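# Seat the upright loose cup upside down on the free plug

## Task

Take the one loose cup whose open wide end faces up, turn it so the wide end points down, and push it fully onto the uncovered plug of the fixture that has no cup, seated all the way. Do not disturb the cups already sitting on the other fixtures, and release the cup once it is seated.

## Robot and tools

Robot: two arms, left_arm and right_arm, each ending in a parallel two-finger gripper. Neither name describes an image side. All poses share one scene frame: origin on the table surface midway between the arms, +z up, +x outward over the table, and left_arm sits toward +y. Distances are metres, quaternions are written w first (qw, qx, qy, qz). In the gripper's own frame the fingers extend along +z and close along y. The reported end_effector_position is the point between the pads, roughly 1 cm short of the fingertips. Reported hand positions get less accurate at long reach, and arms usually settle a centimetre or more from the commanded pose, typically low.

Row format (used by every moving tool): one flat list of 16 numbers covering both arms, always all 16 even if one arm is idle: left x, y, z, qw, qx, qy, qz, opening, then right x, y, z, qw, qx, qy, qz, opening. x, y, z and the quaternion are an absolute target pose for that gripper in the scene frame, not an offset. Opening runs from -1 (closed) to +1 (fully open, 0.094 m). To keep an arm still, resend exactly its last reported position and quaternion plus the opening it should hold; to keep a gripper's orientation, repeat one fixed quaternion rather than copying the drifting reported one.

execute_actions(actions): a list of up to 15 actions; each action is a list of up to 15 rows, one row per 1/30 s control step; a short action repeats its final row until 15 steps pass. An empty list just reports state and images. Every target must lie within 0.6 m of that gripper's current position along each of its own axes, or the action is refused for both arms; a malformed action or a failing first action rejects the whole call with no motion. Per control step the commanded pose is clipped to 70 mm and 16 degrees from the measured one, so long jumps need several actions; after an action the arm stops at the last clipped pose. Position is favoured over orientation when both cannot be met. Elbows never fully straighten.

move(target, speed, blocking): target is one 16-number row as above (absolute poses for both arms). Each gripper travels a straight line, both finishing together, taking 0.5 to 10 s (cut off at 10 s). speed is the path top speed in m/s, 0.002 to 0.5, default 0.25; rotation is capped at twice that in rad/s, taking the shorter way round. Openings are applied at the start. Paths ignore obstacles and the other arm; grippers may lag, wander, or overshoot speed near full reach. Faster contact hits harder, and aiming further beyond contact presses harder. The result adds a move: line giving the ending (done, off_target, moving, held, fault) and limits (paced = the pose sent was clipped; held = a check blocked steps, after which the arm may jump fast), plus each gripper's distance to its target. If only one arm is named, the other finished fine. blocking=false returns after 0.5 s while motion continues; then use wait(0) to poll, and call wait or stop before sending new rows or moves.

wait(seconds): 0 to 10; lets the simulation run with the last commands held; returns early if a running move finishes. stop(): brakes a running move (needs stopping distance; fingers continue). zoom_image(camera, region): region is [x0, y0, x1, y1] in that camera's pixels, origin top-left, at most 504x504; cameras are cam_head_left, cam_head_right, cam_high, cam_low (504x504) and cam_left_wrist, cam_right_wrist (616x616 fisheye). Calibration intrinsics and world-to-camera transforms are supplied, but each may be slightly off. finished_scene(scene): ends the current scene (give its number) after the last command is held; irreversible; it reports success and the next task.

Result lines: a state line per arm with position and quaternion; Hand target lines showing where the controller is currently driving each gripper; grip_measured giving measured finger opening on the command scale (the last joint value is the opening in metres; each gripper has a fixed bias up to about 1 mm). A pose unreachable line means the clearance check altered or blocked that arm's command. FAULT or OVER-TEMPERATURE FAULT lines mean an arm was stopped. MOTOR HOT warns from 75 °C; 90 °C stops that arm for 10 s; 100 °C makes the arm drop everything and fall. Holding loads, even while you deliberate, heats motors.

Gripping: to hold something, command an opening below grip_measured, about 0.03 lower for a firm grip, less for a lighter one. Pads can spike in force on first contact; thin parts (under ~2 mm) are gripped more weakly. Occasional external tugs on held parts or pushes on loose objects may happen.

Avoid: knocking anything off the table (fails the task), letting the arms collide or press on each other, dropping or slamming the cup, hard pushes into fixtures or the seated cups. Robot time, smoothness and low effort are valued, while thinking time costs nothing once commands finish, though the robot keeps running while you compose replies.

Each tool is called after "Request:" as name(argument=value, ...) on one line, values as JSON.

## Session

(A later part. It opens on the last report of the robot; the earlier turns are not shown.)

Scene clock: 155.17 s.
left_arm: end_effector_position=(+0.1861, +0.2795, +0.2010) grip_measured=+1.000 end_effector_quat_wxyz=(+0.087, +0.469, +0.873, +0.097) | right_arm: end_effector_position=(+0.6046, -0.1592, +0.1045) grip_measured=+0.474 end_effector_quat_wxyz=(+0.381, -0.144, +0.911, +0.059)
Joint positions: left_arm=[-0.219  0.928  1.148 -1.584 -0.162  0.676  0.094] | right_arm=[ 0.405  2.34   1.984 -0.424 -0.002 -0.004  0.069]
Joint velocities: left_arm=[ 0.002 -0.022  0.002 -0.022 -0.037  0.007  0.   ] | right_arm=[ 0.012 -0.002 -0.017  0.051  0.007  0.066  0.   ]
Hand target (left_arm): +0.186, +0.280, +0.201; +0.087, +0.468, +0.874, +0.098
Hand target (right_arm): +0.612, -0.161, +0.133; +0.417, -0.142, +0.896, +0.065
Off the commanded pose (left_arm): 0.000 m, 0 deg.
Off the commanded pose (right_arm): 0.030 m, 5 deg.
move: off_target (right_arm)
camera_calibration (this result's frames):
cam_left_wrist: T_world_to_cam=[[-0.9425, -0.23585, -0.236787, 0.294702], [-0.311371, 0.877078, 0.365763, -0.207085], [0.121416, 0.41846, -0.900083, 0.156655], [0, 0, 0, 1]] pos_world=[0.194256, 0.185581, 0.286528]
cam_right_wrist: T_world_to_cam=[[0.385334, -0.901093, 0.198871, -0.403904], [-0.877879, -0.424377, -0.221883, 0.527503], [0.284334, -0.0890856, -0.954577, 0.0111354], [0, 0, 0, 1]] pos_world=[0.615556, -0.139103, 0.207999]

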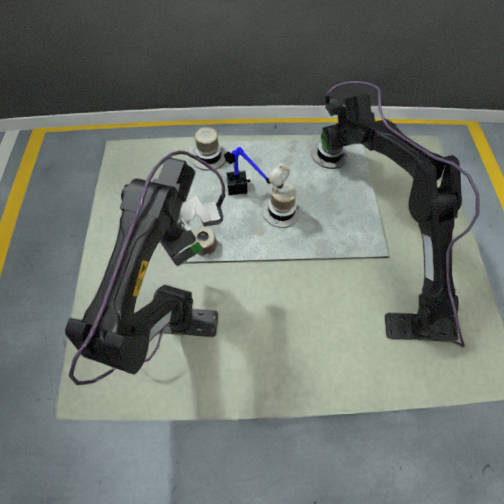

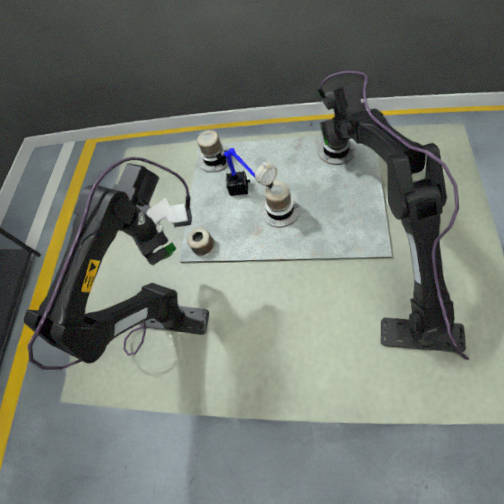

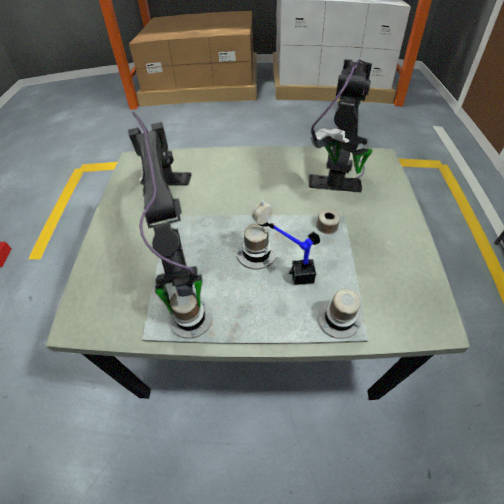

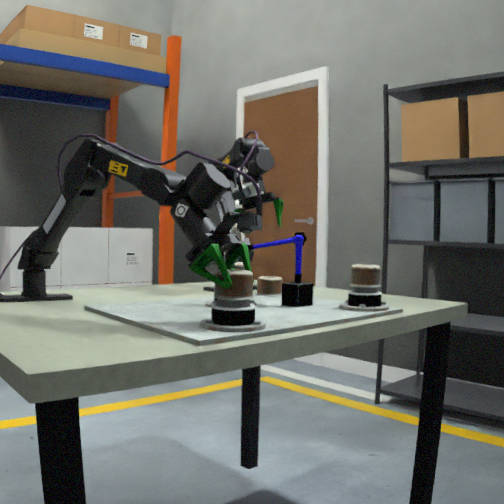

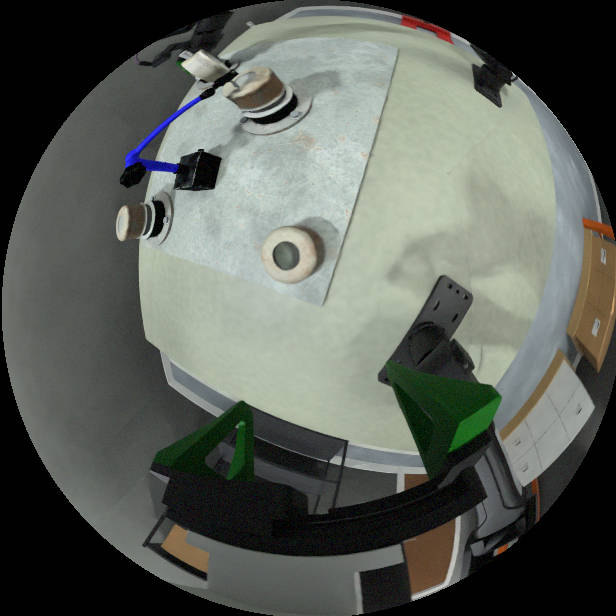

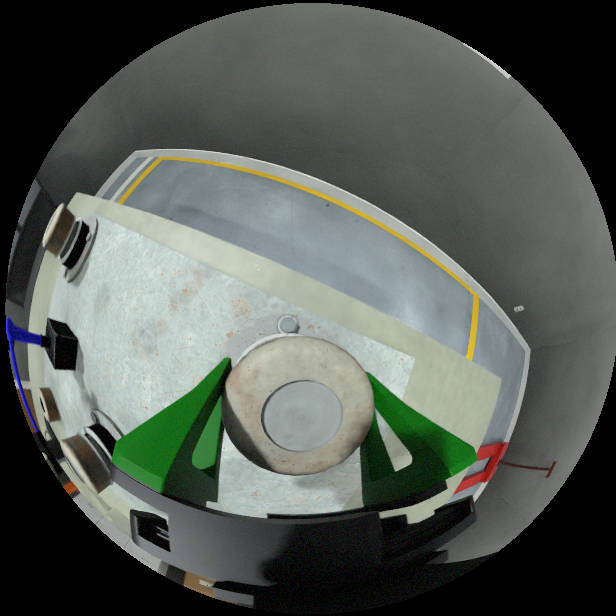

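Request:
move(target=[0.1861, 0.2796, 0.2010, 0.087, 0.468, 0.874, 0.098, 1.0, 0.613, -0.161, 0.125, 0.4174, -0.1413, 0.8952, 0.0659, 1.0], speed=0.03)

Request:
move(target=[0.1861, 0.2796, 0.2010, 0.087, 0.468, 0.874, 0.098, 1.0, 0.52, -0.19, 0.21, 0.4174, -0.1413, 0.8952, 0.0659, 1.0], speed=0.15)

Request:
zoom_image(camera="cam_low", region=[170, 230, 410, 340])

Scene clock: 157.60 s.
left_arm: end_effector_position=(+0.1861, +0.2795, +0.2010) grip_measured=+1.000 end_effector_quat_wxyz=(+0.087, +0.469, +0.873, +0.097) | right_arm: end_effector_position=(+0.6154, -0.1557, +0.1165) grip_measured=+1.000 end_effector_quat_wxyz=(+0.411, -0.142, +0.898, +0.064)
Joint positions: left_arm=[-0.219  0.928  1.148 -1.584 -0.162  0.676  0.094] | right_arm=[ 0.405  2.34   1.984 -0.356 -0.002 -0.004  0.094]
Joint velocities: left_arm=[-0.012 -0.002 -0.012 -0.066 -0.037  0.037  0.   ] | right_arm=[-0.007  0.017 -0.012 -0.037  0.037  0.007  0.   ]
Hand target (left_arm): +0.186, +0.280, +0.201; +0.087, +0.468, +0.874, +0.098
Hand target (right_arm): +0.613, -0.161, +0.125; +0.417, -0.142, +0.895, +0.065
Off the commanded pose (left_arm): 0.000 m, 0 deg.
Off the commanded pose (right_arm): 0.010 m, 1 deg.
move: done
camera_calibration (this result's frames):
cam_left_wrist: T_world_to_cam=[[-0.9425, -0.23585, -0.236787, 0.294702], [-0.311371, 0.877078, 0.365763, -0.207085], [0.121416, 0.41846, -0.900083, 0.156655], [0, 0, 0, 1]] pos_world=[0.194256, 0.185581, 0.286528]
cam_right_wrist: T_world_to_cam=[[0.372496, -0.905185, 0.204662, -0.400764], [-0.861728, -0.419228, -0.285783, 0.539414], [0.344487, -0.0699098, -0.936185, -0.0163341], [0, 0, 0, 1]] pos_world=[0.619738, -0.137769, 0.220885]

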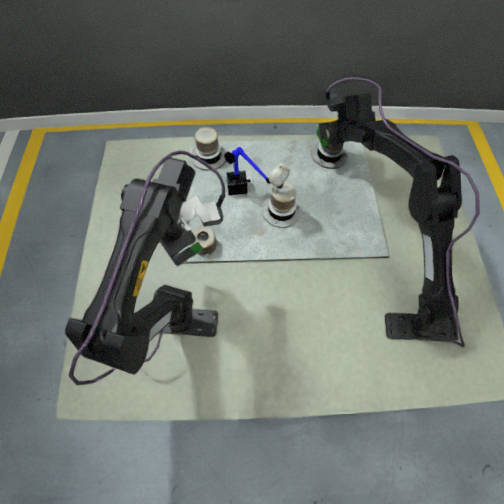

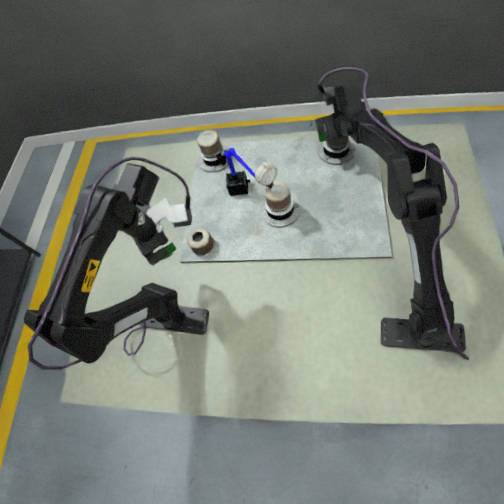

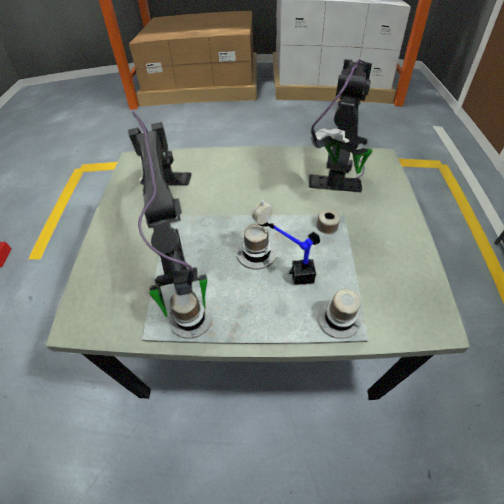

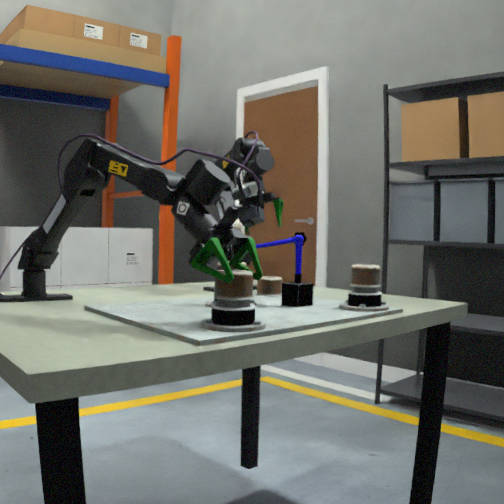

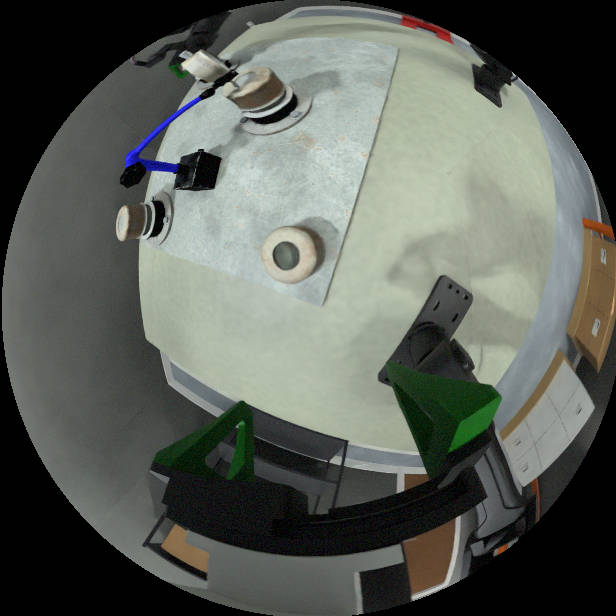

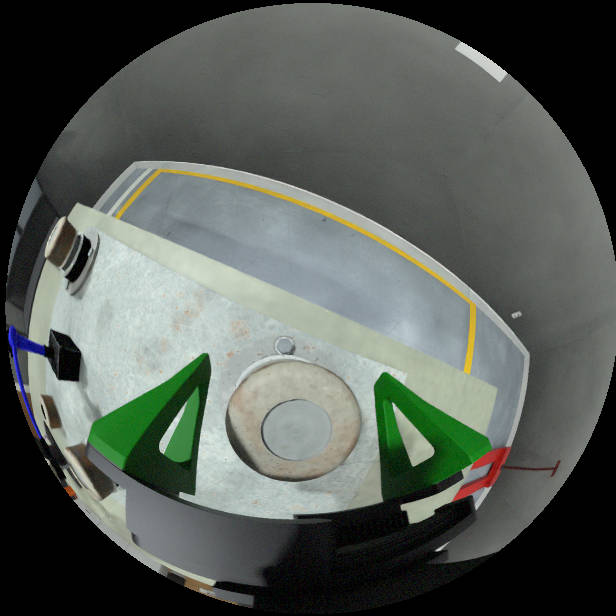

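Scene clock: 159.07 s.
left_arm: end_effector_position=(+0.1861, +0.2795, +0.2010) grip_measured=+1.000 end_effector_quat_wxyz=(+0.087, +0.469, +0.873, +0.097) | right_arm: end_effector_position=(+0.5262, -0.1870, +0.2141) grip_measured=+1.000 end_effector_quat_wxyz=(+0.427, -0.139, +0.891, +0.065)
Joint positions: left_arm=[-0.219  0.928  1.148 -1.584 -0.162  0.676  0.094] | right_arm=[ 0.4    1.887  1.648 -0.439 -0.002 -0.004  0.094]
Joint velocities: left_arm=[0.002 0.002 0.012 0.022 0.022 0.037 0.   ] | right_arm=[-0.012 -0.017  0.007 -0.022  0.037  0.051  0.   ]
Hand target (left_arm): +0.186, +0.280, +0.201; +0.087, +0.468, +0.874, +0.098
Hand target (right_arm): +0.520, -0.191, +0.209; +0.417, -0.141, +0.895, +0.066
Off the commanded pose (left_arm): 0.000 m, 0 deg.
Off the commanded pose (right_arm): 0.008 m, 1 deg.
move: done
camera_calibration (this result's frames):
cam_left_wrist: T_world_to_cam=[[-0.9425, -0.23585, -0.236787, 0.294702], [-0.311371, 0.877078, 0.365763, -0.207085], [0.121416, 0.41846, -0.900083, 0.156655], [0, 0, 0, 1]] pos_world=[0.194256, 0.185581, 0.286528]
cam_right_wrist: T_world_to_cam=[[0.361103, -0.909183, 0.207342, -0.411167], [-0.853671, -0.411777, -0.318883, 0.481604], [0.375302, -0.061852, -0.924837, 0.0864588], [0, 0, 0, 1]] pos_world=[0.527157, -0.170165, 0.318788]

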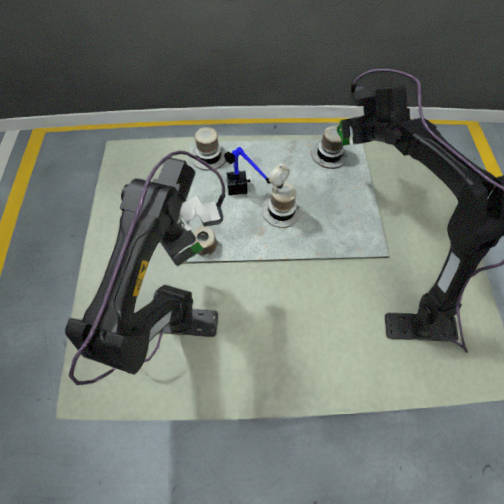

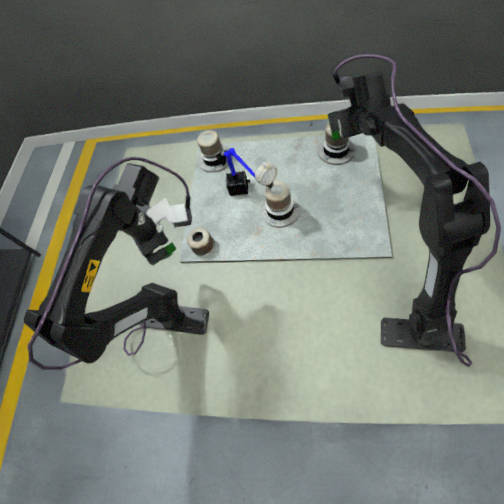

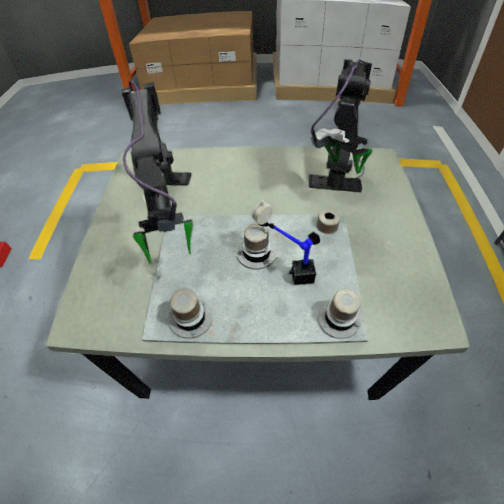

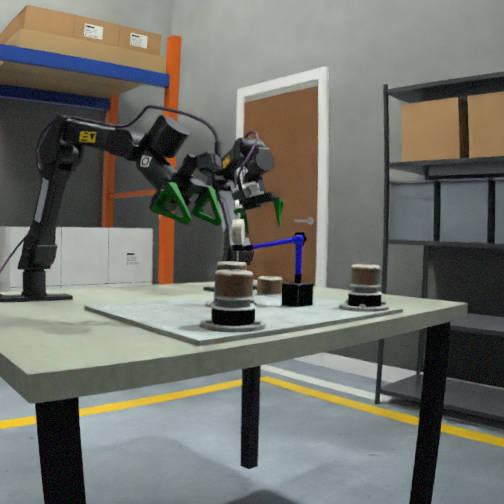

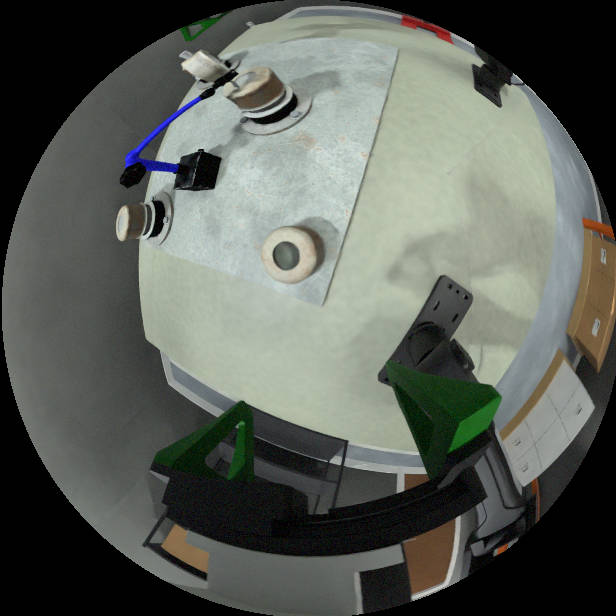

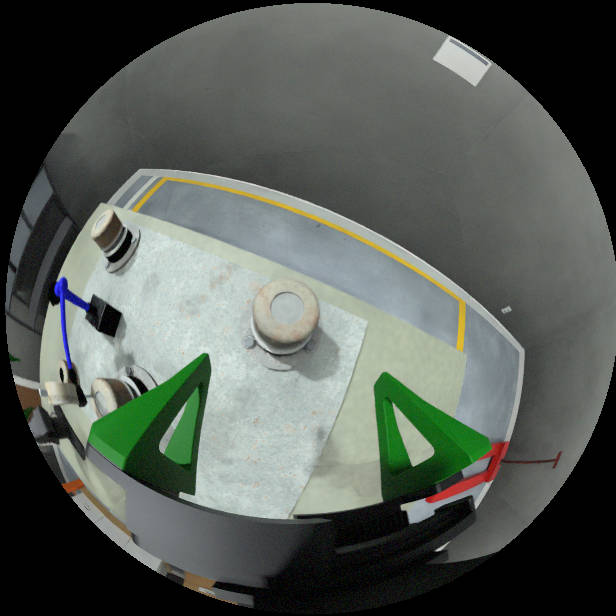

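Region (170, 230, 410, 340) of cam_low's 504x504 image, scaled by 2.100, with more detail than that image has; it fills the top 231 rows of this view, and the rest is white.

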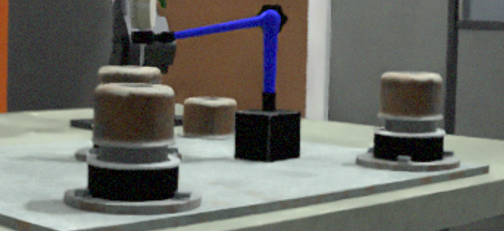

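Request:
execute_actions(actions=[])

Scene clock: 161.40 s.
left_arm: end_effector_position=(+0.1861, +0.2795, +0.2010) grip_measured=+1.000 end_effector_quat_wxyz=(+0.087, +0.469, +0.873, +0.097) | right_arm: end_effector_position=(+0.5260, -0.1871, +0.2139) grip_measured=+1.000 end_effector_quat_wxyz=(+0.426, -0.139, +0.891, +0.065)
Joint positions: left_arm=[-0.219  0.928  1.148 -1.584 -0.162  0.676  0.094] | right_arm=[ 0.4    1.887  1.648 -0.44  -0.002 -0.004  0.094]
Joint velocities: left_arm=[ 0.002  0.012 -0.007 -0.037 -0.007 -0.007  0.   ] | right_arm=[ 0.002  0.002 -0.002 -0.051 -0.007 -0.022  0.   ]
Hand target (left_arm): +0.186, +0.280, +0.201; +0.087, +0.468, +0.874, +0.098
Hand target (right_arm): +0.520, -0.191, +0.209; +0.417, -0.141, +0.895, +0.066
Off the commanded pose (left_arm): 0.000 m, 0 deg.
Off the commanded pose (right_arm): 0.008 m, 1 deg.
camera_calibration (this result's frames):
cam_left_wrist: T_world_to_cam=[[-0.9425, -0.23585, -0.236787, 0.294702], [-0.311371, 0.877078, 0.365763, -0.207085], [0.121416, 0.41846, -0.900083, 0.156655], [0, 0, 0, 1]] pos_world=[0.194256, 0.185581, 0.286528]
cam_right_wrist: T_world_to_cam=[[0.361329, -0.909112, 0.207258, -0.411197], [-0.854018, -0.411886, -0.31781, 0.481299], [0.374292, -0.0621685, -0.925225, 0.0868699], [0, 0, 0, 1]] pos_world=[0.527101, -0.170183, 0.31856]

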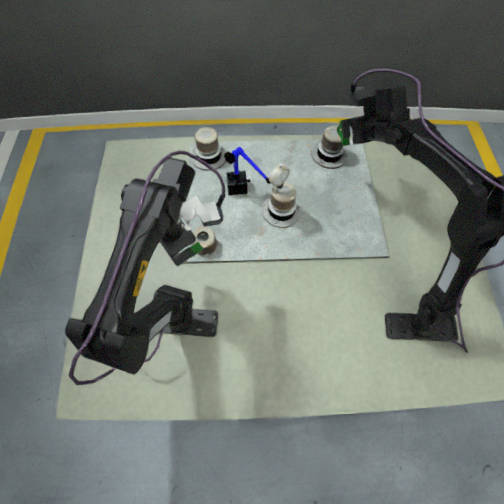

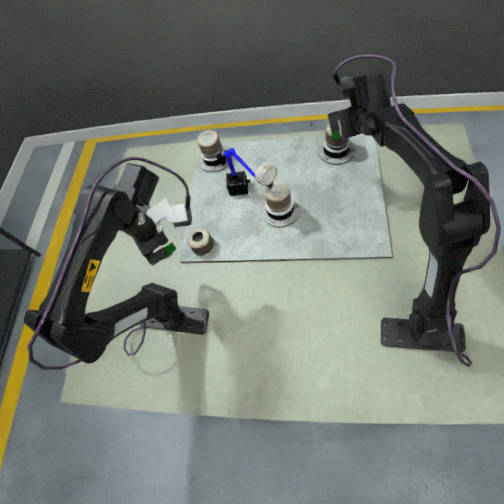

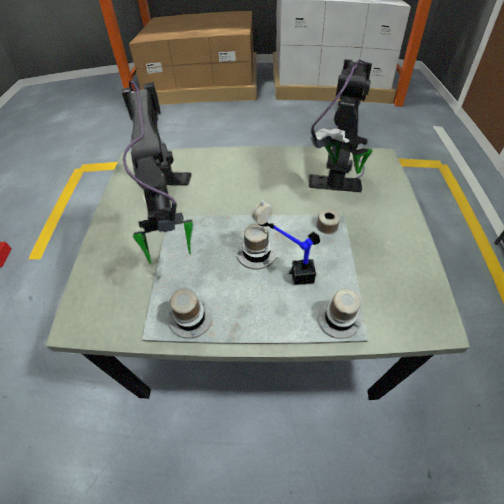

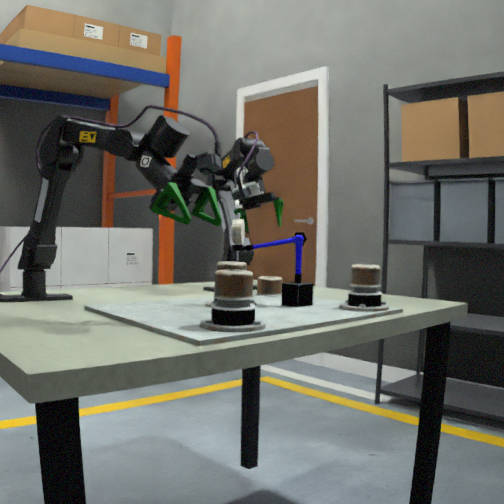

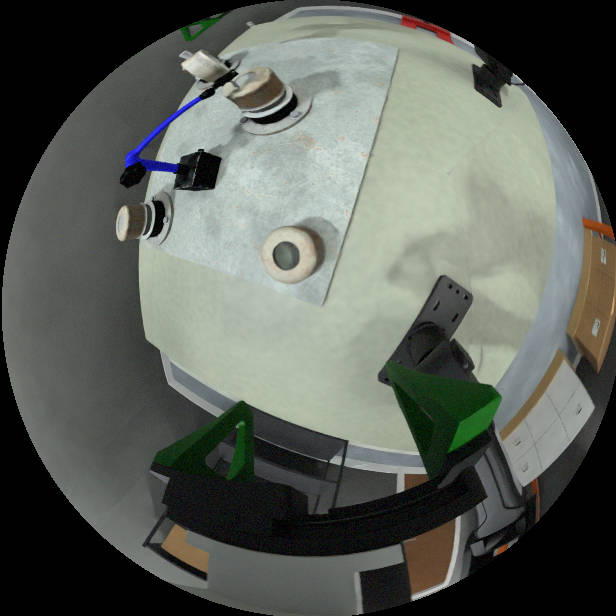

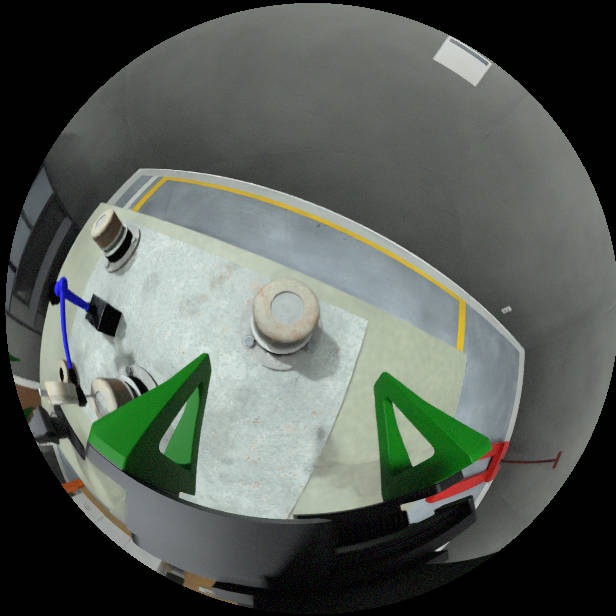

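Request:
zoom_image(camera="cam_low", region=[180, 240, 420, 340])

Region (180, 240, 420, 340) of cam_low's 504x504 image, scaled by 2.100, with more detail than that image has; it fills the top 210 rows of this view, and the rest is white.

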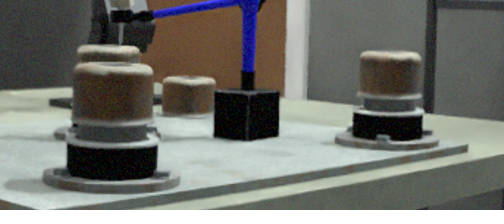

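The cup is seated the same as the others. Finishing scene 1.

Request:
finished_scene(scene=1)

The scene is finished: the task was done.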